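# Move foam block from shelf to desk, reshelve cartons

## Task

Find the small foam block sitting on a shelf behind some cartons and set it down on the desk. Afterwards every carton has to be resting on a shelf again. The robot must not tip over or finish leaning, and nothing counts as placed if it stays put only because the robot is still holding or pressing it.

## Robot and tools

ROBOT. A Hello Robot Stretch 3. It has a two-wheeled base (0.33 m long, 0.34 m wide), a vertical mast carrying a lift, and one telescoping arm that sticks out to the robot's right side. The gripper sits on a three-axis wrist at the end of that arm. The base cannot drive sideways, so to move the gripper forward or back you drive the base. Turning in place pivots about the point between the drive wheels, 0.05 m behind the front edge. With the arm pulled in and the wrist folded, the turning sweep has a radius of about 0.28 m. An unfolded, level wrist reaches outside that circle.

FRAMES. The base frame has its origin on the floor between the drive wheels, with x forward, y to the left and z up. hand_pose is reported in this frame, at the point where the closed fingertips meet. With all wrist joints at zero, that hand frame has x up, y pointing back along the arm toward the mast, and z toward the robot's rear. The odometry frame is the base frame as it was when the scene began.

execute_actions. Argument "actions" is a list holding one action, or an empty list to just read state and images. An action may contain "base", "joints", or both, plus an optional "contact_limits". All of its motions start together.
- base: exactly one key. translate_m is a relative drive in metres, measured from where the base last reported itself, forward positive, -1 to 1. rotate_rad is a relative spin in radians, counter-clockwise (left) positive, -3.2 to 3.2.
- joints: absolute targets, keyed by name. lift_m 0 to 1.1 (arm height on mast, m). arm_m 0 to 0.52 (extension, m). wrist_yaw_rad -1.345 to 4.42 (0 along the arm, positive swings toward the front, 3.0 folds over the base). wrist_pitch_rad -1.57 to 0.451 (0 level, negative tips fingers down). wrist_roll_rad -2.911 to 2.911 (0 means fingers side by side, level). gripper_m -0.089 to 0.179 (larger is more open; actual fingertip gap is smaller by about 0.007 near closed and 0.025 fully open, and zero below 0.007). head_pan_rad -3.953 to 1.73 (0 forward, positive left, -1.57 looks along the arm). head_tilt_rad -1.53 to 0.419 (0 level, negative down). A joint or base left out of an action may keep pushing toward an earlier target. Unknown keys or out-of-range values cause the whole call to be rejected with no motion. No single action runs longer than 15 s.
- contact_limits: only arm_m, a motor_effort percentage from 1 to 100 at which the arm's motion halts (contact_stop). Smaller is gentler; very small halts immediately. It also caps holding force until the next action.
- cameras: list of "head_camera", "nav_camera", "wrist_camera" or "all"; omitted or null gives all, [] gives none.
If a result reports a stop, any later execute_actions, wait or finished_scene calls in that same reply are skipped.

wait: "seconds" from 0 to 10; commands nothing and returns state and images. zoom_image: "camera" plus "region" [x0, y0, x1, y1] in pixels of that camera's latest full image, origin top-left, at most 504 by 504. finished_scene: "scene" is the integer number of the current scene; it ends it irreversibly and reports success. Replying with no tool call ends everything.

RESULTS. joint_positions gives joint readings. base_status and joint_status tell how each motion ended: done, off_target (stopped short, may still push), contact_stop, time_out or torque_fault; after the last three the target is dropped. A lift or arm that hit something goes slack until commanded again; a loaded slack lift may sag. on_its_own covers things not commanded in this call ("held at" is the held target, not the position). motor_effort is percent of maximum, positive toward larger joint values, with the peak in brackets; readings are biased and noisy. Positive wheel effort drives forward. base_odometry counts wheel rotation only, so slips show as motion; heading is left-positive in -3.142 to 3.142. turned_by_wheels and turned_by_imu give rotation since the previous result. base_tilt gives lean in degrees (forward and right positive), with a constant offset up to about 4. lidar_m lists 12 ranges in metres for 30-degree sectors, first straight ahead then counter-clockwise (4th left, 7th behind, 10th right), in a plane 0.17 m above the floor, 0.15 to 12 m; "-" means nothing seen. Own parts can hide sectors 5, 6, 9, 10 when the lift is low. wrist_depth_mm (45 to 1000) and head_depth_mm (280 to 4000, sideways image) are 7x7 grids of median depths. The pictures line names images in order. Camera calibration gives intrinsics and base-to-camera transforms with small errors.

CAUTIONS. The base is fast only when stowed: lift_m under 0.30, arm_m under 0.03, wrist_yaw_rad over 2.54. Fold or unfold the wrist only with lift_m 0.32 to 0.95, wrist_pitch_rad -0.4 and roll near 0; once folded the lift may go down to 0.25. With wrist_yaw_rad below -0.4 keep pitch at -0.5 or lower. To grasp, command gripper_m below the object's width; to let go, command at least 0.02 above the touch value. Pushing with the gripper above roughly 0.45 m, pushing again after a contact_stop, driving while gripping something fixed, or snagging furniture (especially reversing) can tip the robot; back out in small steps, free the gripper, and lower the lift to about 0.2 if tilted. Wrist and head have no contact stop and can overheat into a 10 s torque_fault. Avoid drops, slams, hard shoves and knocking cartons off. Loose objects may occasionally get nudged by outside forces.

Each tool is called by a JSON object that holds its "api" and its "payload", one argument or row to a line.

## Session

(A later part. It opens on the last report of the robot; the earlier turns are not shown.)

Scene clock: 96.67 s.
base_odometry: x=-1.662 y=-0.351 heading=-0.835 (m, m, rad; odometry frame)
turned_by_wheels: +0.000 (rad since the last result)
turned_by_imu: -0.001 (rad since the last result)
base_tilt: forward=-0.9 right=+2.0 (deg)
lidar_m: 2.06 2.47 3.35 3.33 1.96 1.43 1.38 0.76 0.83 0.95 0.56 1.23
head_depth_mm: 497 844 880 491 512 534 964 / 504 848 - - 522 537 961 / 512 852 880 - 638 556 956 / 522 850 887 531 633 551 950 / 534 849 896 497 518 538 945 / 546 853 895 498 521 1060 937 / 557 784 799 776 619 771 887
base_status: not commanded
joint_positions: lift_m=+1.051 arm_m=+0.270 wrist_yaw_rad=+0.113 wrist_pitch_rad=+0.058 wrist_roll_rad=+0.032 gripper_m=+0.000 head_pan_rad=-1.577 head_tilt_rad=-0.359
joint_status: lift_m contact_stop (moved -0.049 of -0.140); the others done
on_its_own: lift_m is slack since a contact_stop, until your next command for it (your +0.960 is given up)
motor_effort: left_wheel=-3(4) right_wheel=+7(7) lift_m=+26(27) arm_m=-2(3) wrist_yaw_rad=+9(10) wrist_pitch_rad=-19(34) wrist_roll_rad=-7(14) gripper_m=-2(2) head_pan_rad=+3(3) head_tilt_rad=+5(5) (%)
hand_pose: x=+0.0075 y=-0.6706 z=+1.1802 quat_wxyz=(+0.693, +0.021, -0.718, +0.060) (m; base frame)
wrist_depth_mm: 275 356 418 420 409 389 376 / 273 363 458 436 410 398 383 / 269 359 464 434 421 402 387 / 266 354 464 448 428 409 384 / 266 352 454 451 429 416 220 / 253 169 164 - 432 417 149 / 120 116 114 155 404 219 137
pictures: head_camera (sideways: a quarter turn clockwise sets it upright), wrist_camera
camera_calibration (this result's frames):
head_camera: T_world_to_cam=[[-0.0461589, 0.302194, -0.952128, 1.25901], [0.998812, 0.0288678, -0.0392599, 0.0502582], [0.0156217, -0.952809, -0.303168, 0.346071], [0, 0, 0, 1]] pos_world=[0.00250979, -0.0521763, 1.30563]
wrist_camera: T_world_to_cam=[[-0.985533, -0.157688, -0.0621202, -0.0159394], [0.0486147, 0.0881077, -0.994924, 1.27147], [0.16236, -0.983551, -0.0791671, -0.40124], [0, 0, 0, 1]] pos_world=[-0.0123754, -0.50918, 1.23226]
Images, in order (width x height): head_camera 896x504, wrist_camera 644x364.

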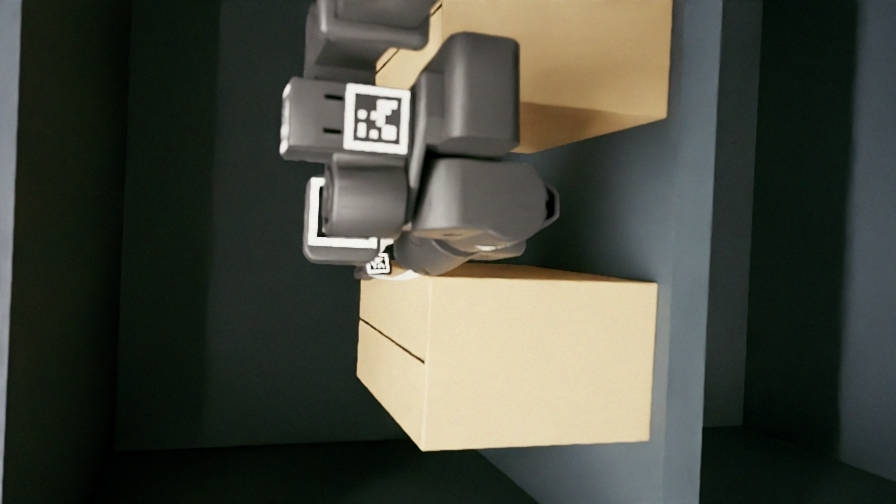

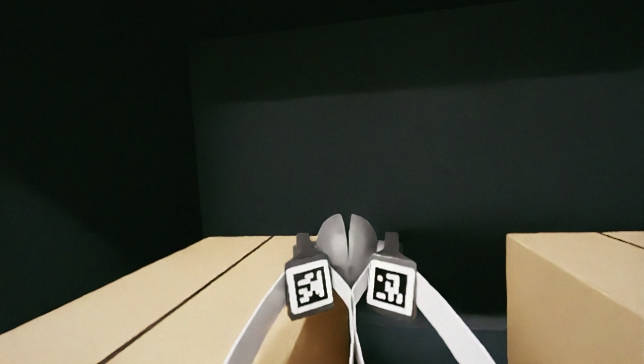

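{"api": "execute_actions", "payload": {
  "actions": [
    {"joints":{"lift_m":1.1,"wrist_yaw_rad":0.05,"wrist_pitch_rad":0,"wrist_roll_rad":0}}
  ],
  "cameras": []
}}

{"api": "execute_actions", "payload": {
  "actions": [
    {"base":{"translate_m":-0.025}}
  ],
  "cameras": ["wrist_camera"]
}}

{"api": "execute_actions", "payload": {
  "actions": [
    {"joints":{"lift_m":0.96}}
  ],
  "cameras": ["wrist_camera","head_camera"]
}}

{"api": "execute_actions", "payload": {
  "actions": [
    {"base":{"translate_m":0.09}}
  ]
}}

Scene clock: 99.40 s.
base_odometry: x=-1.662 y=-0.351 heading=-0.835 (m, m, rad; odometry frame)
turned_by_wheels: +0.000 (rad since the last result)
turned_by_imu: +0.000 (rad since the last result)
base_tilt: forward=-1.0 right=+2.1 (deg)
lidar_m: 2.06 2.46 3.35 3.32 1.97 1.44 1.38 0.76 0.82 0.95 0.56 1.23
head_depth_mm: 498 837 893 492 511 534 962 / 505 836 - 535 525 536 964 / 516 844 - 903 675 555 956 / 524 853 890 728 633 552 946 / 536 851 889 498 518 537 947 / 549 852 892 499 521 1064 939 / 560 780 797 773 617 768 882
base_status: not commanded
joint_positions: lift_m=+1.100 arm_m=+0.270 wrist_yaw_rad=+0.052 wrist_pitch_rad=-0.016 wrist_roll_rad=+0.004 gripper_m=+0.000 head_pan_rad=-1.577 head_tilt_rad=-0.359
joint_status: all done
motor_effort: left_wheel=+0(2) right_wheel=-3(4) lift_m=+33(35) arm_m=-2(2) wrist_yaw_rad=-3(12) wrist_pitch_rad=+5(17) wrist_roll_rad=-2(3) gripper_m=-2(2) head_pan_rad=+3(3) head_tilt_rad=+5(5) (%)
hand_pose: x=-0.0082 y=-0.6705 z=+1.2104 quat_wxyz=(+0.706, +0.024, -0.708, +0.012) (m; base frame)
wrist_depth_mm: 291 365 412 409 395 390 378 / 284 397 428 422 414 401 383 / 288 394 445 433 418 406 394 / 283 396 460 442 429 420 404 / 287 391 466 448 441 422 410 / 286 330 219 - 445 222 203 / 260 165 162 399 424 184 154
pictures: none
No camera images: the call's "cameras" was empty. Leave "cameras" out to get every camera's image.

Scene clock: 101.50 s.
base_odometry: x=-1.679 y=-0.332 heading=-0.835 (m, m, rad; odometry frame)
turned_by_wheels: +0.000 (rad since the last result)
turned_by_imu: -0.001 (rad since the last result)
base_tilt: forward=-0.9 right=+2.0 (deg)
lidar_m: 2.08 2.48 3.36 3.31 1.93 1.41 1.36 0.74 0.79 0.95 0.57 1.25
head_depth_mm: 497 835 890 492 512 533 966 / 505 836 - 494 512 535 955 / 515 847 - 692 639 557 955 / 523 847 894 933 664 552 949 / 536 848 894 522 528 537 942 / 547 852 892 499 520 1067 938 / 559 841 875 505 531 843 908
base_status: done
joint_positions: lift_m=+1.100 arm_m=+0.270 wrist_yaw_rad=+0.051 wrist_pitch_rad=-0.016 wrist_roll_rad=+0.004 gripper_m=+0.000 head_pan_rad=-1.577 head_tilt_rad=-0.359
joint_status: not commanded
motor_effort: left_wheel=+0(5) right_wheel=-2(8) lift_m=+33(33) arm_m=-2(1) wrist_yaw_rad=-3(2) wrist_pitch_rad=+5(5) wrist_roll_rad=-2(2) gripper_m=-2(2) head_pan_rad=+3(3) head_tilt_rad=+5(5) (%)
hand_pose: x=-0.0083 y=-0.6705 z=+1.2104 quat_wxyz=(+0.706, +0.024, -0.708, +0.012) (m; base frame)
wrist_depth_mm: 316 383 410 412 399 389 383 / 316 432 426 424 406 396 391 / 316 432 438 426 416 411 396 / 315 430 458 440 430 420 402 / 315 427 465 451 441 428 414 / 310 224 220 - 245 207 204 / 167 163 172 439 415 160 154
pictures: wrist_camera
camera_calibration (this result's frames):
wrist_camera: T_world_to_cam=[[-0.995004, -0.0928527, -0.0366681, -0.0170117], [0.0217341, 0.157013, -0.987357, 1.33906], [0.0974361, -0.983222, -0.15421, -0.305682], [0, 0, 0, 1]] pos_world=[-0.0162456, -0.512382, 1.27437]
Images, in order (width x height): wrist_camera 644x364.

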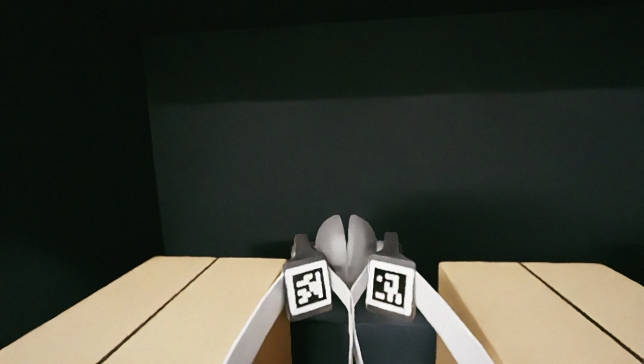

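Scene clock: 103.60 s.
base_odometry: x=-1.679 y=-0.332 heading=-0.835 (m, m, rad; odometry frame)
turned_by_wheels: +0.000 (rad since the last result)
turned_by_imu: +0.000 (rad since the last result)
base_tilt: forward=-0.9 right=+2.1 (deg)
lidar_m: 2.08 2.49 3.36 3.35 1.93 1.41 1.35 0.74 0.79 0.94 0.57 1.26
head_depth_mm: 497 844 892 508 - 535 965 / 505 844 885 548 - 1070 958 / 515 843 894 925 - 1083 956 / 526 852 897 938 649 1078 953 / 535 855 885 521 528 538 941 / 547 856 891 499 520 1063 940 / 558 842 879 505 531 842 910
base_status: not commanded
joint_positions: lift_m=+0.960 arm_m=+0.270 wrist_yaw_rad=+0.051 wrist_pitch_rad=-0.017 wrist_roll_rad=+0.004 gripper_m=+0.000 head_pan_rad=-1.577 head_tilt_rad=-0.359
joint_status: all done
motor_effort: left_wheel=+0(1) right_wheel=-3(2) lift_m=+25(27) arm_m=-2(2) wrist_yaw_rad=-2(2) wrist_pitch_rad=+6(5) wrist_roll_rad=-2(2) gripper_m=-2(2) head_pan_rad=+3(3) head_tilt_rad=+5(5) (%)
hand_pose: x=-0.0083 y=-0.6705 z=+1.0704 quat_wxyz=(+0.706, +0.025, -0.708, +0.012) (m; base frame)
wrist_depth_mm: - 88 425 412 395 388 83 / - 88 151 422 413 135 84 / - 88 151 432 419 135 84 / - 88 150 442 430 136 84 / - 88 149 452 443 137 84 / - 87 149 - 245 138 84 / - 87 135 222 214 132 85
pictures: head_camera (sideways: a quarter turn clockwise sets it upright), wrist_camera
camera_calibration (this result's frames):
head_camera: T_world_to_cam=[[-0.0461588, 0.302195, -0.952128, 1.25901], [0.998812, 0.0288674, -0.0392598, 0.0502582], [0.0156214, -0.952809, -0.303168, 0.346072], [0, 0, 0, 1]] pos_world=[0.00250977, -0.0521763, 1.30563]
wrist_camera: T_world_to_cam=[[-0.995006, -0.0928147, -0.0367098, -0.0220727], [0.0216832, 0.158004, -0.9872, 1.20137], [0.097427, -0.983067, -0.155202, -0.32607], [0, 0, 0, 1]] pos_world=[-0.0162439, -0.512418, 1.13457]
Images, in order (width x height): head_camera 896x504, wrist_camera 644x364.

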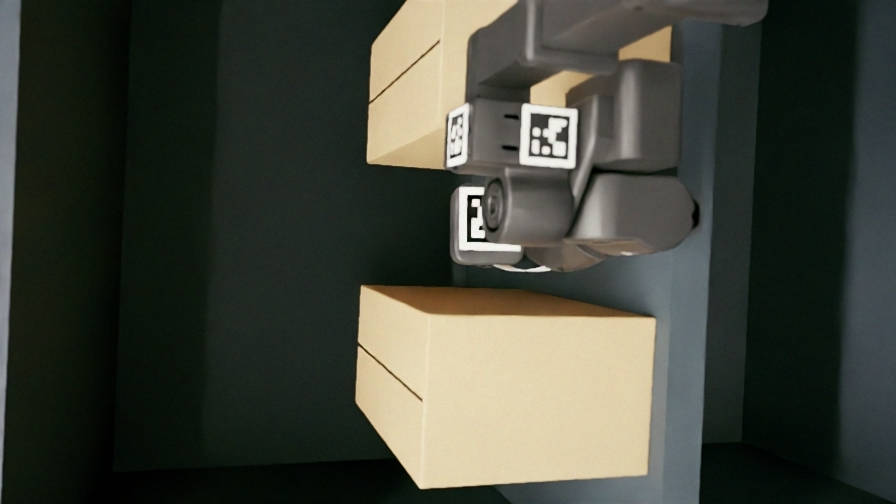

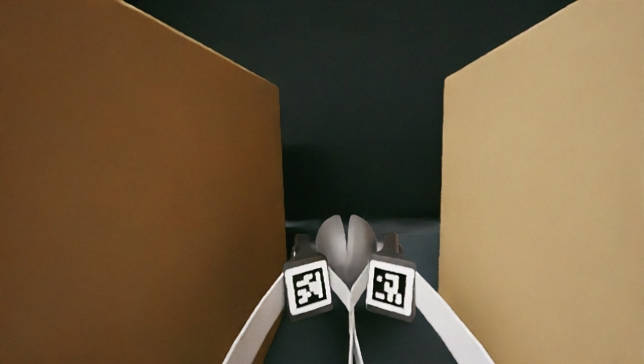

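Scene clock: 105.57 s.
base_odometry: x=-1.619 y=-0.399 heading=-0.835 (m, m, rad; odometry frame)
turned_by_wheels: +0.000 (rad since the last result)
turned_by_imu: +0.000 (rad since the last result)
base_tilt: forward=-0.9 right=+2.1 (deg)
lidar_m: 2.00 2.40 3.26 3.33 2.06 1.50 1.45 0.81 0.92 0.75 0.53 1.17
head_depth_mm: 496 844 884 577 - 558 971 / 506 848 890 924 - 1074 957 / 514 849 894 930 - 1077 958 / 523 848 893 802 529 1074 951 / 535 852 890 496 518 534 942 / 546 836 856 496 519 810 915 / 508 581 594 573 585 569 662
base_status: done
joint_positions: lift_m=+0.960 arm_m=+0.270 wrist_yaw_rad=+0.049 wrist_pitch_rad=-0.017 wrist_roll_rad=+0.003 gripper_m=+0.000 head_pan_rad=-1.577 head_tilt_rad=-0.359
joint_status: not commanded
motor_effort: left_wheel=+0(5) right_wheel=-2(6) lift_m=+26(25) arm_m=-2(2) wrist_yaw_rad=+2(2) wrist_pitch_rad=+5(5) wrist_roll_rad=-2(2) gripper_m=-2(2) head_pan_rad=+3(3) head_tilt_rad=+5(5) (%)
hand_pose: x=-0.0090 y=-0.6705 z=+1.0704 quat_wxyz=(+0.706, +0.024, -0.708, +0.011) (m; base frame)
wrist_depth_mm: - 52 84 410 402 390 382 / - 52 83 415 414 398 212 / - 52 83 422 420 409 200 / - 52 82 440 432 425 200 / - 51 82 235 442 420 202 / - 51 81 - 314 289 202 / - 51 73 211 214 219 195
pictures: head_camera (sideways: a quarter turn clockwise sets it upright), nav_camera (sideways: a quarter turn counterclockwise sets it upright), wrist_camera
camera_calibration (this result's frames):
head_camera: T_world_to_cam=[[-0.046159, 0.302194, -0.952128, 1.25901], [0.998812, 0.0288679, -0.0392599, 0.0502582], [0.0156218, -0.952809, -0.303168, 0.346072], [0, 0, 0, 1]] pos_world=[0.0025098, -0.0521763, 1.30563]
nav_camera: T_world_to_cam=[[-0.0517182, -0.364384, 0.929811, -1.16285], [-0.998487, 0.0014723, -0.0549611, 0.127605], [0.018658, -0.931247, -0.363909, 0.434235], [0, 0, 0, 1]] pos_world=[0.0591698, -0.0195332, 1.24627]
wrist_camera: T_world_to_cam=[[-0.995263, -0.0900342, -0.0366713, -0.0209656], [0.0220865, 0.157941, -0.987202, 1.20135], [0.0946738, -0.983335, -0.155204, -0.326239], [0, 0, 0, 1]] pos_world=[-0.0165137, -0.512432, 1.13457]
Images, in order (width x height): head_camera 896x504, nav_camera 672x504, wrist_camera 644x364.

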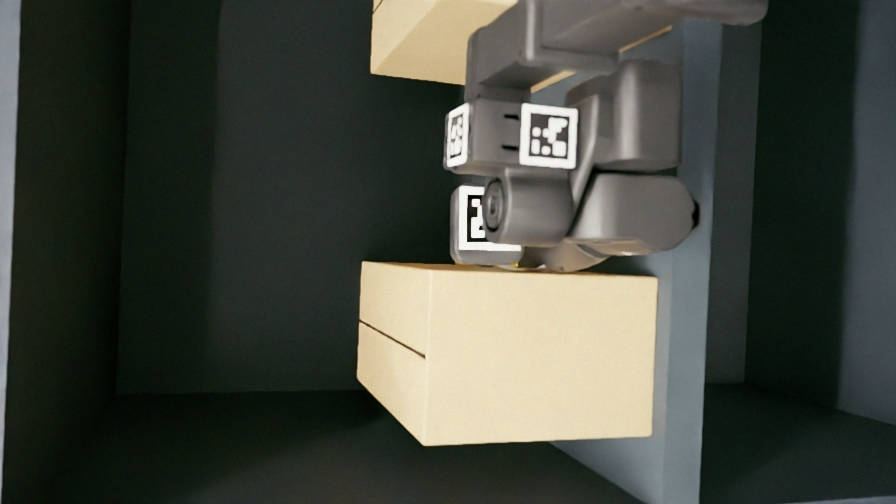

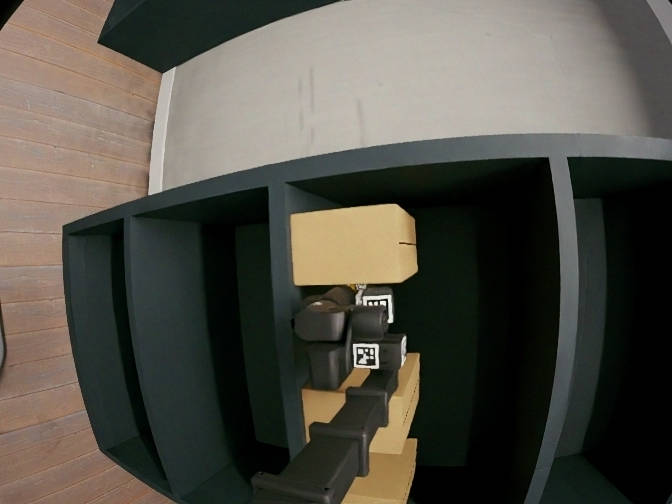

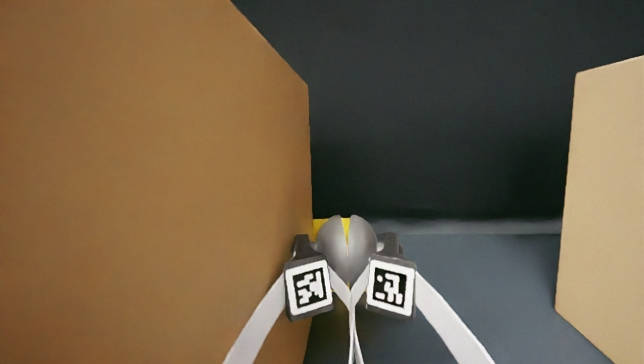

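{"api": "execute_actions", "payload": {
  "actions": [
    {"base":{"translate_m":0.04}}
  ],
  "cameras": ["head_camera"]
}}

{"api": "execute_actions", "payload": {
  "actions": [
    {"base":{"translate_m":-0.04}}
  ],
  "cameras": []
}}

{"api": "execute_actions", "payload": {
  "actions": [
    {"joints":{"gripper_m":0.09,"wrist_yaw_rad":0,"wrist_pitch_rad":-0.2,"lift_m":1.0,"arm_m":0.33}}
  ],
  "cameras": ["head_camera","wrist_camera"]
}}

Scene clock: 107.50 s.
base_odometry: x=-1.592 y=-0.428 heading=-0.835 (m, m, rad; odometry frame)
turned_by_wheels: +0.000 (rad since the last result)
turned_by_imu: +0.000 (rad since the last result)
base_tilt: forward=-0.9 right=+2.1 (deg)
lidar_m: 1.96 2.35 3.18 3.32 2.12 1.54 1.49 0.85 0.97 0.59 0.52 1.13
head_depth_mm: 499 848 889 709 - 562 967 / 505 846 891 932 - 1075 961 / 515 850 891 934 - 1073 956 / 524 850 897 798 530 1073 951 / 533 852 891 496 518 536 939 / 545 658 672 496 520 636 805 / 443 455 467 482 510 539 577
base_status: done
joint_positions: lift_m=+0.960 arm_m=+0.270 wrist_yaw_rad=+0.049 wrist_pitch_rad=-0.017 wrist_roll_rad=+0.003 gripper_m=+0.000 head_pan_rad=-1.577 head_tilt_rad=-0.359
joint_status: not commanded
motor_effort: left_wheel=-1(4) right_wheel=-2(5) lift_m=+26(25) arm_m=-2(2) wrist_yaw_rad=+2(2) wrist_pitch_rad=+5(6) wrist_roll_rad=-2(2) gripper_m=-2(2) head_pan_rad=+3(3) head_tilt_rad=+5(5) (%)
hand_pose: x=-0.0090 y=-0.6705 z=+1.0704 quat_wxyz=(+0.706, +0.024, -0.708, +0.011) (m; base frame)
wrist_depth_mm: - 52 84 413 399 389 381 / - 52 83 414 408 398 386 / - 52 83 423 421 406 400 / - 51 82 437 435 422 409 / - 51 81 231 437 421 382 / - 51 81 - 312 287 265 / - 51 73 212 215 218 212
pictures: head_camera (sideways: a quarter turn clockwise sets it upright)
camera_calibration (this result's frames):
head_camera: T_world_to_cam=[[-0.0461589, 0.302194, -0.952128, 1.25901], [0.998812, 0.0288677, -0.0392599, 0.0502582], [0.0156216, -0.952809, -0.303168, 0.346071], [0, 0, 0, 1]] pos_world=[0.00250979, -0.0521763, 1.30563]
Images, in order (width x height): head_camera 896x504.

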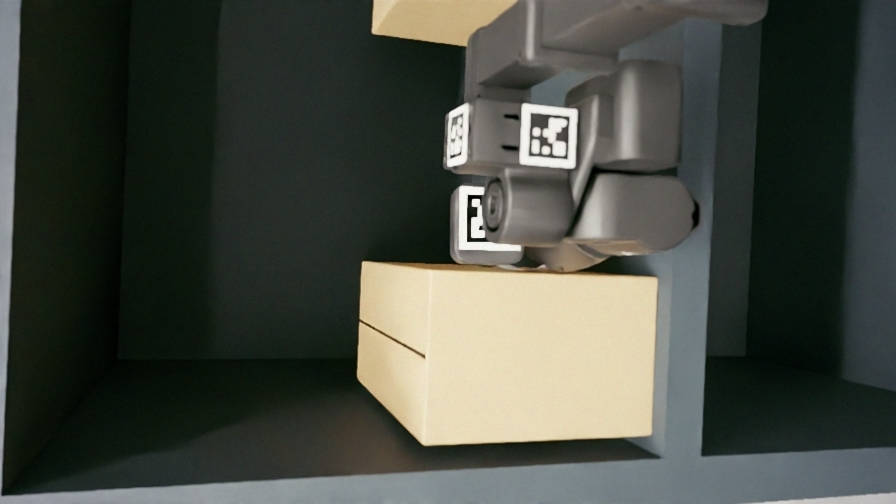

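Scene clock: 108.97 s.
base_odometry: x=-1.619 y=-0.399 heading=-0.835 (m, m, rad; odometry frame)
turned_by_wheels: +0.000 (rad since the last result)
turned_by_imu: +0.000 (rad since the last result)
base_tilt: forward=-0.9 right=+2.0 (deg)
lidar_m: 1.99 2.39 3.24 3.32 2.05 1.50 1.45 0.81 0.92 0.75 0.53 1.17
head_depth_mm: 497 844 880 578 - 558 962 / 505 847 897 932 - 1074 959 / 514 847 896 933 - 1074 955 / 524 848 898 933 648 1075 949 / 536 851 897 538 562 547 943 / 547 838 796 497 520 808 910 / 508 577 593 497 525 568 662
base_status: done
joint_positions: lift_m=+0.960 arm_m=+0.270 wrist_yaw_rad=+0.049 wrist_pitch_rad=-0.017 wrist_roll_rad=+0.003 gripper_m=+0.000 head_pan_rad=-1.577 head_tilt_rad=-0.359
joint_status: not commanded
motor_effort: left_wheel=+1(5) right_wheel=-2(7) lift_m=+25(26) arm_m=-2(1) wrist_yaw_rad=+2(1) wrist_pitch_rad=+6(5) wrist_roll_rad=-2(2) gripper_m=-2(2) head_pan_rad=+3(3) head_tilt_rad=+5(5) (%)
hand_pose: x=-0.0090 y=-0.6705 z=+1.0704 quat_wxyz=(+0.706, +0.024, -0.708, +0.011) (m; base frame)
wrist_depth_mm: - 280 419 410 402 390 377 / - 107 243 415 406 397 212 / - 106 188 434 424 408 200 / - 106 188 447 426 419 203 / - 106 185 450 436 422 200 / - 105 185 - 312 288 201 / - 104 164 223 215 217 194
pictures: none
No camera images: the call's "cameras" was empty. Leave "cameras" out to get every camera's image.

Scene clock: 110.57 s.
base_odometry: x=-1.619 y=-0.399 heading=-0.835 (m, m, rad; odometry frame)
turned_by_wheels: +0.000 (rad since the last result)
turned_by_imu: +0.000 (rad since the last result)
base_tilt: forward=-0.9 right=+2.0 (deg)
lidar_m: 2.00 2.39 3.24 3.33 2.05 1.51 1.45 0.81 0.92 0.75 0.53 1.17
head_depth_mm: 497 842 881 - 600 540 966 / 506 848 892 - 642 560 961 / 513 848 893 - 610 554 949 / 523 851 895 923 633 551 954 / 535 854 890 537 564 548 940 / 547 834 799 498 519 809 909 / 508 579 593 496 523 569 662
base_status: not commanded
joint_positions: lift_m=+1.000 arm_m=+0.330 wrist_yaw_rad=+0.001 wrist_pitch_rad=-0.215 wrist_roll_rad=+0.003 gripper_m=+0.090 head_pan_rad=-1.577 head_tilt_rad=-0.359
joint_status: all done
motor_effort: left_wheel=+1(1) right_wheel=-2(2) lift_m=+33(35) arm_m=+1(0) wrist_yaw_rad=-2(4) wrist_pitch_rad=+5(3) wrist_roll_rad=-2(2) gripper_m=+0(81) head_pan_rad=+3(3) head_tilt_rad=+5(5) (%)
hand_pose: x=-0.0211 y=-0.7199 z=+1.0604 quat_wxyz=(+0.702, +0.076, -0.704, -0.076) (m; base frame)
wrist_depth_mm: 98 276 336 335 331 327 319 / 95 123 355 350 349 345 337 / 94 123 378 368 371 364 353 / 94 122 394 393 386 384 183 / 94 121 202 238 320 311 184 / 93 120 228 240 243 250 185 / 93 113 195 201 198 190 175
pictures: head_camera (sideways: a quarter turn clockwise sets it upright), wrist_camera
camera_calibration (this result's frames):
head_camera: T_world_to_cam=[[-0.0461589, 0.302194, -0.952128, 1.25901], [0.998812, 0.0288678, -0.0392599, 0.0502582], [0.0156217, -0.952809, -0.303168, 0.346071], [0, 0, 0, 1]] pos_world=[0.00250979, -0.0521763, 1.30563]
wrist_camera: T_world_to_cam=[[-0.998427, -0.0347839, -0.0439769, 0.00959872], [0.0291651, 0.347689, -0.937156, 1.28321], [0.0478883, -0.936964, -0.346128, -0.140356], [0, 0, 0, 1]] pos_world=[-0.0211199, -0.577333, 1.15441]
Images, in order (width x height): head_camera 896x504, wrist_camera 644x364.

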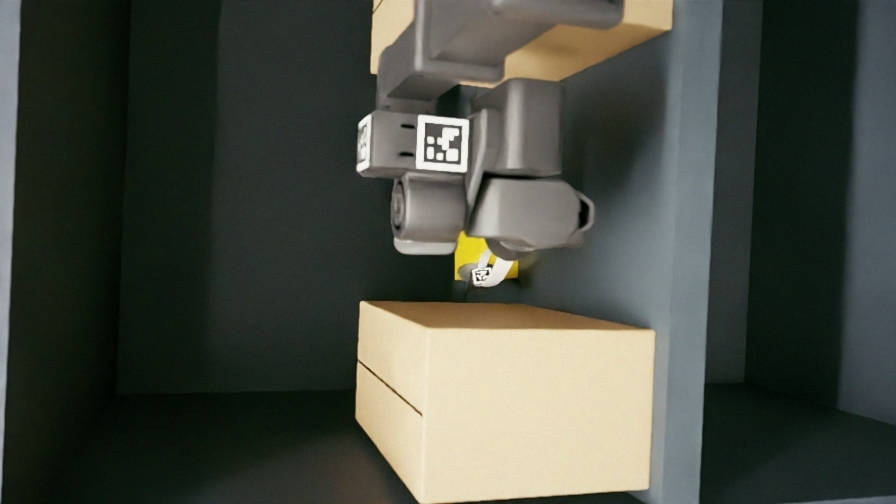

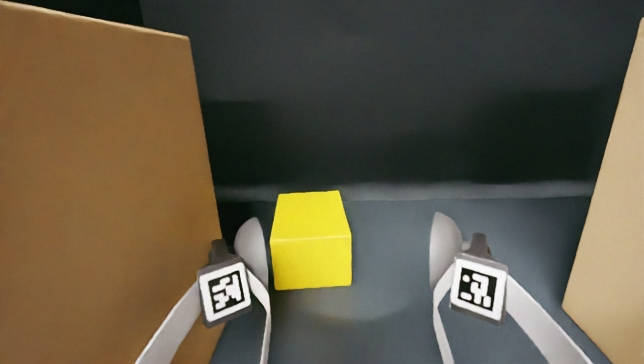

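{"api": "execute_actions", "payload": {
  "actions": [
    {"base":{"translate_m":0.02},"joints":{"wrist_pitch_rad":-0.55,"lift_m":1.1}}
  ],
  "cameras": []
}}

{"api": "execute_actions", "payload": {
  "actions": [
    {"joints":{"arm_m":0.455}}
  ],
  "cameras": ["wrist_camera"]
}}

{"api": "execute_actions", "payload": {
  "actions": [
    {"joints":{"lift_m":1.035}}
  ],
  "cameras": ["head_camera","wrist_camera"]
}}

Scene clock: 113.33 s.
base_odometry: x=-1.605 y=-0.414 heading=-0.835 (m, m, rad; odometry frame)
turned_by_wheels: +0.000 (rad since the last result)
turned_by_imu: -0.001 (rad since the last result)
base_tilt: forward=-0.9 right=+2.0 (deg)
lidar_m: 1.97 2.38 3.21 3.34 2.09 1.52 1.47 0.83 0.94 0.67 0.52 1.15
head_depth_mm: 498 835 892 643 617 563 965 / 506 836 - 935 677 561 960 / 514 837 - 913 669 556 951 / 524 850 899 923 667 553 947 / 535 857 892 500 521 536 943 / 548 747 764 495 517 720 881 / 479 516 529 496 518 539 591
base_status: done
joint_positions: lift_m=+1.100 arm_m=+0.330 wrist_yaw_rad=-0.001 wrist_pitch_rad=-0.563 wrist_roll_rad=+0.003 gripper_m=+0.090 head_pan_rad=-1.577 head_tilt_rad=-0.359
joint_status: all done
motor_effort: left_wheel=-1(3) right_wheel=-1(3) lift_m=+33(34) arm_m=+1(1) wrist_yaw_rad=+1(2) wrist_pitch_rad=+4(3) wrist_roll_rad=-2(2) gripper_m=+1(1) head_pan_rad=+3(3) head_tilt_rad=+5(5) (%)
hand_pose: x=-0.0217 y=-0.6786 z=+1.0815 quat_wxyz=(+0.678, +0.196, -0.680, -0.197) (m; base frame)
wrist_depth_mm: 210 265 339 345 337 335 334 / 129 127 369 378 380 375 362 / 94 104 203 410 403 399 375 / - 103 199 292 344 336 206 / - 102 174 286 288 283 206 / - 100 - 251 246 250 207 / - 93 185 219 217 211 197
pictures: none
No camera images: the call's "cameras" was empty. Leave "cameras" out to get every camera's image.

Scene clock: 115.50 s.
base_odometry: x=-1.605 y=-0.414 heading=-0.835 (m, m, rad; odometry frame)
turned_by_wheels: +0.000 (rad since the last result)
turned_by_imu: +0.000 (rad since the last result)
base_tilt: forward=-0.9 right=+2.1 (deg)
lidar_m: 1.98 2.38 3.22 3.32 2.08 1.52 1.47 0.83 0.95 0.67 0.52 1.15
head_depth_mm: 498 832 897 645 614 563 965 / 508 841 900 929 677 559 961 / 514 842 - 928 674 555 951 / 525 854 896 893 666 553 946 / 535 849 891 500 522 536 946 / 547 747 762 497 517 721 887 / 479 518 531 494 517 537 592
base_status: not commanded
joint_positions: lift_m=+1.100 arm_m=+0.455 wrist_yaw_rad=-0.001 wrist_pitch_rad=-0.563 wrist_roll_rad=+0.003 gripper_m=+0.090 head_pan_rad=-1.577 head_tilt_rad=-0.359
joint_status: all done
motor_effort: left_wheel=+0(0) right_wheel=+0(1) lift_m=+33(33) arm_m=+1(1) wrist_yaw_rad=+1(1) wrist_pitch_rad=+4(4) wrist_roll_rad=-2(2) gripper_m=+0(1) head_pan_rad=+3(3) head_tilt_rad=+5(5) (%)
hand_pose: x=-0.0217 y=-0.8036 z=+1.0815 quat_wxyz=(+0.678, +0.196, -0.680, -0.197) (m; base frame)
wrist_depth_mm: 215 230 228 227 225 224 222 / 214 256 253 251 252 247 246 / 214 276 283 284 281 277 277 / 222 296 323 320 315 312 304 / - 284 306 235 286 284 277 / - 111 259 202 243 250 238 / - 100 218 183 212 209 212
pictures: wrist_camera
camera_calibration (this result's frames):
wrist_camera: T_world_to_cam=[[-0.998504, -0.0156967, -0.0523725, 0.0314999], [0.0298352, 0.646278, -0.762519, 1.38316], [0.0458162, -0.762941, -0.644843, 0.251431], [0, 0, 0, 1]] pos_world=[-0.0213337, -0.701584, 1.21847]
Images, in order (width x height): wrist_camera 644x364.

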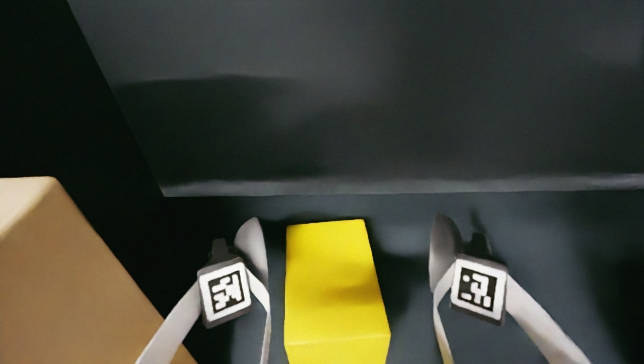

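Scene clock: 116.93 s.
base_odometry: x=-1.605 y=-0.414 heading=-0.835 (m, m, rad; odometry frame)
turned_by_wheels: +0.000 (rad since the last result)
turned_by_imu: +0.000 (rad since the last result)
base_tilt: forward=-0.9 right=+2.1 (deg)
lidar_m: 1.97 2.38 3.24 3.33 2.08 1.52 1.47 0.83 0.94 0.67 0.52 1.15
head_depth_mm: 497 849 873 685 616 563 967 / 506 845 881 929 676 560 960 / 514 849 884 931 671 555 952 / 524 851 885 933 667 552 950 / 536 852 890 500 523 536 942 / 546 745 764 495 516 720 886 / 477 516 530 495 517 539 591
base_status: not commanded
joint_positions: lift_m=+1.035 arm_m=+0.455 wrist_yaw_rad=-0.001 wrist_pitch_rad=-0.563 wrist_roll_rad=+0.003 gripper_m=+0.090 head_pan_rad=-1.577 head_tilt_rad=-0.359
joint_status: all done
motor_effort: left_wheel=+0(0) right_wheel=-1(1) lift_m=+25(27) arm_m=+0(1) wrist_yaw_rad=+1(1) wrist_pitch_rad=+3(4) wrist_roll_rad=-2(2) gripper_m=+0(0) head_pan_rad=+3(3) head_tilt_rad=+5(5) (%)
hand_pose: x=-0.0217 y=-0.8036 z=+1.0168 quat_wxyz=(+0.678, +0.196, -0.680, -0.197) (m; base frame)
wrist_depth_mm: 213 230 229 228 228 223 222 / 214 255 254 251 249 245 245 / 213 279 286 281 275 272 266 / 224 257 253 179 243 237 235 / - 216 214 150 197 200 197 / - 112 175 139 166 176 171 / - 100 156 156 154 150 151
pictures: head_camera (sideways: a quarter turn clockwise sets it upright), wrist_camera
camera_calibration (this result's frames):
head_camera: T_world_to_cam=[[-0.046159, 0.302194, -0.952128, 1.25901], [0.998812, 0.028868, -0.0392598, 0.0502582], [0.015622, -0.952809, -0.303168, 0.346072], [0, 0, 0, 1]] pos_world=[0.0025098, -0.0521764, 1.30563]
wrist_camera: T_world_to_cam=[[-0.998504, -0.0156966, -0.0523725, 0.0281122], [0.0298352, 0.646278, -0.762519, 1.33384], [0.0458162, -0.762941, -0.644843, 0.20972], [0, 0, 0, 1]] pos_world=[-0.0213337, -0.701584, 1.15378]
Images, in order (width x height): head_camera 896x504, wrist_camera 644x364.

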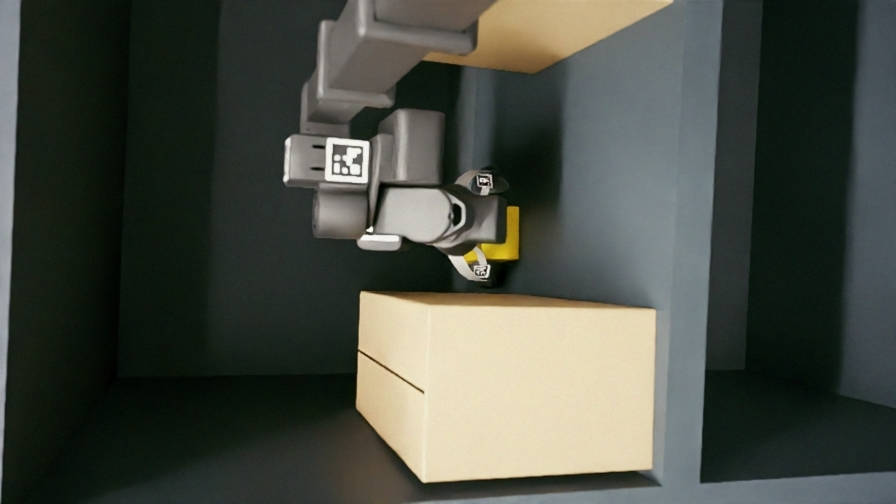

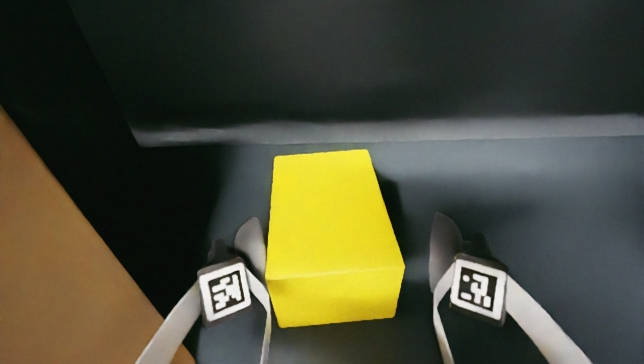

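{"api": "execute_actions", "payload": {
  "actions": [
    {"joints":{"lift_m":1.022,"arm_m":0.47}}
  ],
  "cameras": []
}}

{"api": "execute_actions", "payload": {
  "actions": [
    {"joints":{"gripper_m":0.01}}
  ],
  "cameras": ["wrist_camera"]
}}

{"api": "execute_actions", "payload": {
  "actions": [
    {"joints":{"lift_m":1.08}}
  ],
  "cameras": ["wrist_camera"]
}}

{"api": "execute_actions", "payload": {
  "actions": [
    {"joints":{"arm_m":0.0,"head_pan_rad":1.2}}
  ]
}}

Scene clock: 119.13 s.
base_odometry: x=-1.605 y=-0.414 heading=-0.835 (m, m, rad; odometry frame)
turned_by_wheels: +0.000 (rad since the last result)
turned_by_imu: +0.000 (rad since the last result)
base_tilt: forward=-0.9 right=+2.0 (deg)
lidar_m: 1.97 2.38 3.24 3.32 2.08 1.52 1.47 0.83 0.94 0.67 0.52 1.15
head_depth_mm: 496 846 883 - 618 563 962 / 503 846 880 927 679 562 963 / 512 847 884 - 673 556 951 / 523 850 890 931 667 552 950 / 534 851 890 500 522 538 946 / 545 746 762 495 518 721 890 / 478 517 530 496 516 539 591
base_status: not commanded
joint_positions: lift_m=+1.022 arm_m=+0.470 wrist_yaw_rad=+0.001 wrist_pitch_rad=-0.545 wrist_roll_rad=+0.003 gripper_m=+0.090 head_pan_rad=-1.577 head_tilt_rad=-0.359
joint_status: all done
motor_effort: left_wheel=+0(1) right_wheel=-2(2) lift_m=+20(24) arm_m=+2(3) wrist_yaw_rad=-2(1) wrist_pitch_rad=-2(4) wrist_roll_rad=-2(2) gripper_m=+0(0) head_pan_rad=+3(3) head_tilt_rad=+5(5) (%)
hand_pose: x=-0.0214 y=-0.8211 z=+1.0076 quat_wxyz=(+0.680, +0.191, -0.682, -0.191) (m; base frame)
wrist_depth_mm: 211 216 215 212 210 209 206 / 213 239 237 236 233 231 228 / 213 262 265 265 259 257 253 / 213 248 243 166 230 228 223 / 201 206 204 140 165 193 189 / 182 175 - 120 124 169 163 / - 148 150 135 142 142 143
pictures: none
No camera images: the call's "cameras" was empty. Leave "cameras" out to get every camera's image.

Scene clock: 120.43 s.
base_odometry: x=-1.605 y=-0.414 heading=-0.835 (m, m, rad; odometry frame)
turned_by_wheels: +0.000 (rad since the last result)
turned_by_imu: +0.000 (rad since the last result)
base_tilt: forward=-0.9 right=+2.0 (deg)
lidar_m: 1.97 2.38 3.22 3.78 2.09 1.52 1.47 0.83 0.95 0.67 0.52 1.15
head_depth_mm: 497 845 881 - 617 563 966 / 504 848 874 926 679 559 960 / 514 849 879 - 673 554 958 / 525 848 891 931 666 552 946 / 534 851 895 501 523 535 945 / 546 745 757 496 517 719 887 / 477 518 528 495 517 540 591
base_status: not commanded
joint_positions: lift_m=+1.022 arm_m=+0.470 wrist_yaw_rad=+0.011 wrist_pitch_rad=-0.540 wrist_roll_rad=+0.004 gripper_m=+0.011 head_pan_rad=-1.577 head_tilt_rad=-0.359
joint_status: all done
on_its_own: wrist_yaw_rad is at rest, and its effort (-15) is outside its rest range (-12 to +12)
motor_effort: left_wheel=+4(5) right_wheel=-10(10) lift_m=+21(22) arm_m=+1(2) wrist_yaw_rad=-15(15) wrist_pitch_rad=-4(4) wrist_roll_rad=-2(2) gripper_m=-26(100) head_pan_rad=+3(3) head_tilt_rad=+5(5) (%)
hand_pose: x=-0.0192 y=-0.8220 z=+1.0086 quat_wxyz=(+0.681, +0.192, -0.681, -0.186) (m; base frame)
wrist_depth_mm: 209 217 214 212 210 208 204 / 215 240 238 233 231 229 227 / 214 263 267 262 258 256 250 / 213 251 249 168 231 230 225 / 203 207 208 140 143 194 188 / - 176 - 120 122 169 162 / - 150 149 134 143 145 142
pictures: wrist_camera
camera_calibration (this result's frames):
wrist_camera: T_world_to_cam=[[-0.998209, -0.0280055, -0.0528652, 0.0201935], [0.0235065, 0.628986, -0.777061, 1.33981], [0.0550135, -0.776912, -0.627201, 0.161175], [0, 0, 0, 1]] pos_world=[-0.0202037, -0.716938, 1.14327]
Images, in order (width x height): wrist_camera 644x364.

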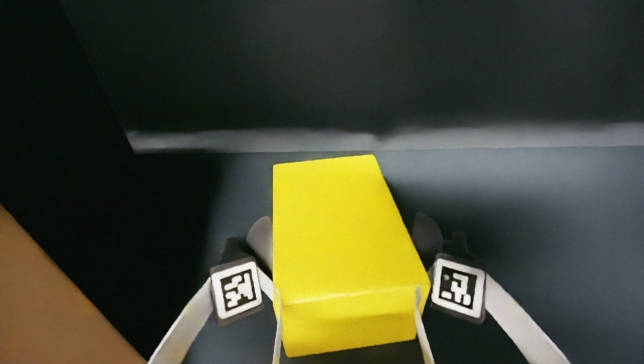

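Scene clock: 121.80 s.
base_odometry: x=-1.605 y=-0.414 heading=-0.835 (m, m, rad; odometry frame)
turned_by_wheels: +0.000 (rad since the last result)
turned_by_imu: -0.001 (rad since the last result)
base_tilt: forward=-0.9 right=+2.0 (deg)
lidar_m: 1.98 2.37 3.24 3.32 2.08 1.52 1.47 0.83 0.94 0.67 0.52 1.15
head_depth_mm: 498 846 - 646 617 563 962 / 506 843 896 927 680 560 960 / 515 843 - 920 670 556 959 / 525 852 893 894 667 551 948 / 535 852 888 499 521 535 943 / 547 748 760 495 518 723 892 / 478 516 529 495 517 540 591
base_status: not commanded
joint_positions: lift_m=+1.080 arm_m=+0.470 wrist_yaw_rad=+0.002 wrist_pitch_rad=-0.565 wrist_roll_rad=+0.004 gripper_m=+0.018 head_pan_rad=-1.577 head_tilt_rad=-0.359
joint_status: all done
on_its_own: gripper_m is held at +0.016, not at your +0.010, by its stall guard, which is still easing
motor_effort: left_wheel=+0(5) right_wheel=-2(10) lift_m=+34(34) arm_m=+1(1) wrist_yaw_rad=-3(15) wrist_pitch_rad=+5(5) wrist_roll_rad=-2(2) gripper_m=-22(26) head_pan_rad=+3(3) head_tilt_rad=+5(5) (%)
hand_pose: x=-0.0211 y=-0.8182 z=+1.0610 quat_wxyz=(+0.678, +0.198, -0.680, -0.197) (m; base frame)
wrist_depth_mm: 212 217 216 214 213 211 207 / 212 241 240 237 234 233 232 / 212 264 266 266 264 260 255 / 212 292 301 170 290 287 287 / 212 263 277 141 144 254 250 / - 236 235 120 122 223 217 / - 195 202 133 188 195 192
pictures: wrist_camera
camera_calibration (this result's frames):
wrist_camera: T_world_to_cam=[[-0.998441, -0.0178483, -0.0528948, 0.0295175], [0.028731, 0.648098, -0.761014, 1.37686], [0.0478639, -0.761347, -0.646575, 0.230207], [0, 0, 0, 1]] pos_world=[-0.0211059, -0.716549, 1.19822]
Images, in order (width x height): wrist_camera 644x364.

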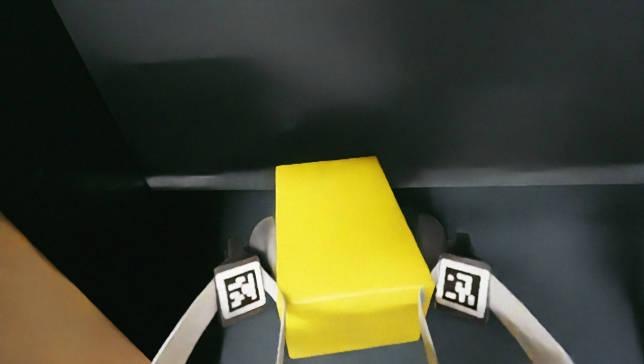

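Scene clock: 126.43 s.
base_odometry: x=-1.605 y=-0.414 heading=-0.835 (m, m, rad; odometry frame)
turned_by_wheels: +0.000 (rad since the last result)
turned_by_imu: -0.001 (rad since the last result)
base_tilt: forward=-0.9 right=+2.0 (deg)
lidar_m: 1.97 2.37 3.21 3.33 2.08 1.53 1.47 0.83 0.95 0.67 0.52 1.15
head_depth_mm: 3435 3577 3551 3619 2842 2041 1628 / 3850 - - - 2836 2062 1621 / 3695 3889 - - 2751 2041 1603 / 3620 3731 3961 3946 2762 2048 1600 / 3434 3649 3856 3983 2706 1994 1592 / 3395 3601 3724 3785 2716 1999 1589 / 3328 3422 3558 3706 2700 1968 1575
base_status: not commanded
joint_positions: lift_m=+1.080 arm_m=+0.002 wrist_yaw_rad=+0.001 wrist_pitch_rad=-0.566 wrist_roll_rad=+0.002 gripper_m=+0.024 head_pan_rad=+1.193 head_tilt_rad=-0.359
joint_status: all done
joint sent to its limit — the command would take arm_m past its lower limit, so that joint was sent only as far as its limit.
on_its_own: gripper_m is held at +0.023, not at your +0.010, by its stall guard, which is not easing now
motor_effort: left_wheel=+1(1) right_wheel=-2(3) lift_m=+34(34) arm_m=-3(2) wrist_yaw_rad=-1(3) wrist_pitch_rad=+5(5) wrist_roll_rad=-1(2) gripper_m=-20(22) head_pan_rad=+3(38) head_tilt_rad=+5(5) (%)
hand_pose: x=-0.0214 y=-0.3499 z=+1.0608 quat_wxyz=(+0.679, +0.198, -0.679, -0.198) (m; base frame)
wrist_depth_mm: 235 245 243 638 628 313 235 / 726 265 268 515 505 318 261 / 839 296 302 390 389 318 288 / 957 338 336 171 325 320 312 / - - 487 140 144 823 764 / - - 454 120 122 717 697 / - - 629 134 607 623 633
pictures: head_camera (sideways: a quarter turn clockwise sets it upright), nav_camera (sideways: a quarter turn counterclockwise sets it upright), wrist_camera
camera_calibration (this result's frames):
head_camera: T_world_to_cam=[[-0.0667567, -0.298319, -0.952129, 1.25914], [-0.941081, 0.335896, -0.0392599, 0.0620917], [0.331528, 0.893409, -0.303165, 0.344141], [0, 0, 0, 1]] pos_world=[0.0283967, 0.0473087, 1.30563]
nav_camera: T_world_to_cam=[[0.180538, 0.32071, 0.929812, -1.16427], [0.929758, -0.364046, -0.0549611, 0.115843], [0.320868, 0.874423, -0.363907, 0.432388], [0, 0, 0, 1]] pos_world=[-0.0362503, 0.0374754, 1.24627]
wrist_camera: T_world_to_cam=[[-0.998521, -0.0175583, -0.051453, 0.0361997], [0.0277882, 0.648616, -0.760609, 1.07297], [0.0467282, -0.760913, -0.647169, 0.587449], [0, 0, 0, 1]] pos_world=[-0.0211201, -0.248311, 1.19815]
Images, in order (width x height): head_camera 896x504, nav_camera 672x504, wrist_camera 644x364.

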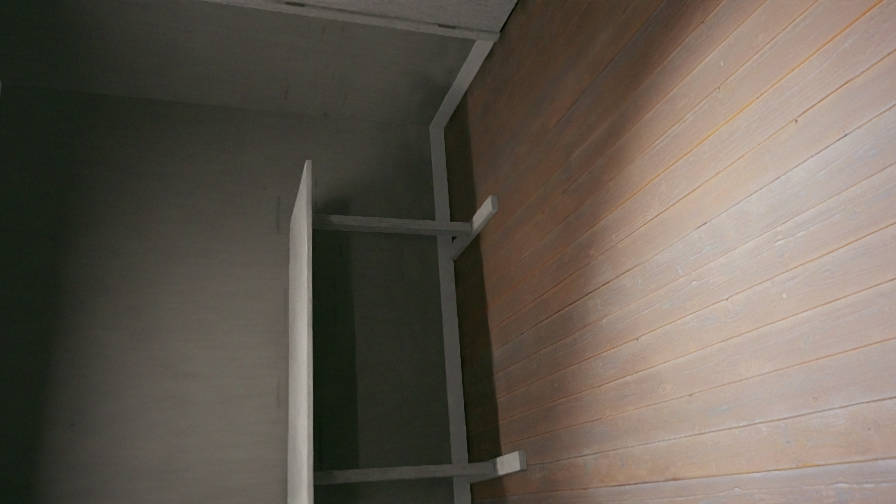

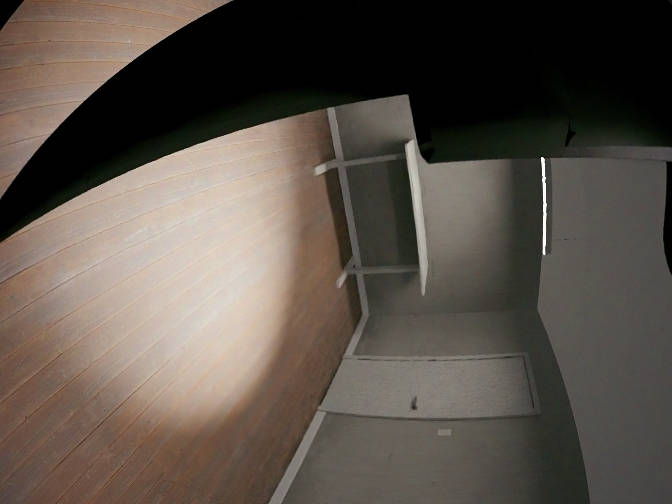

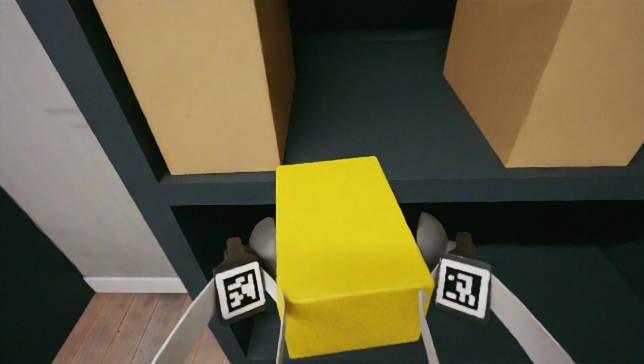

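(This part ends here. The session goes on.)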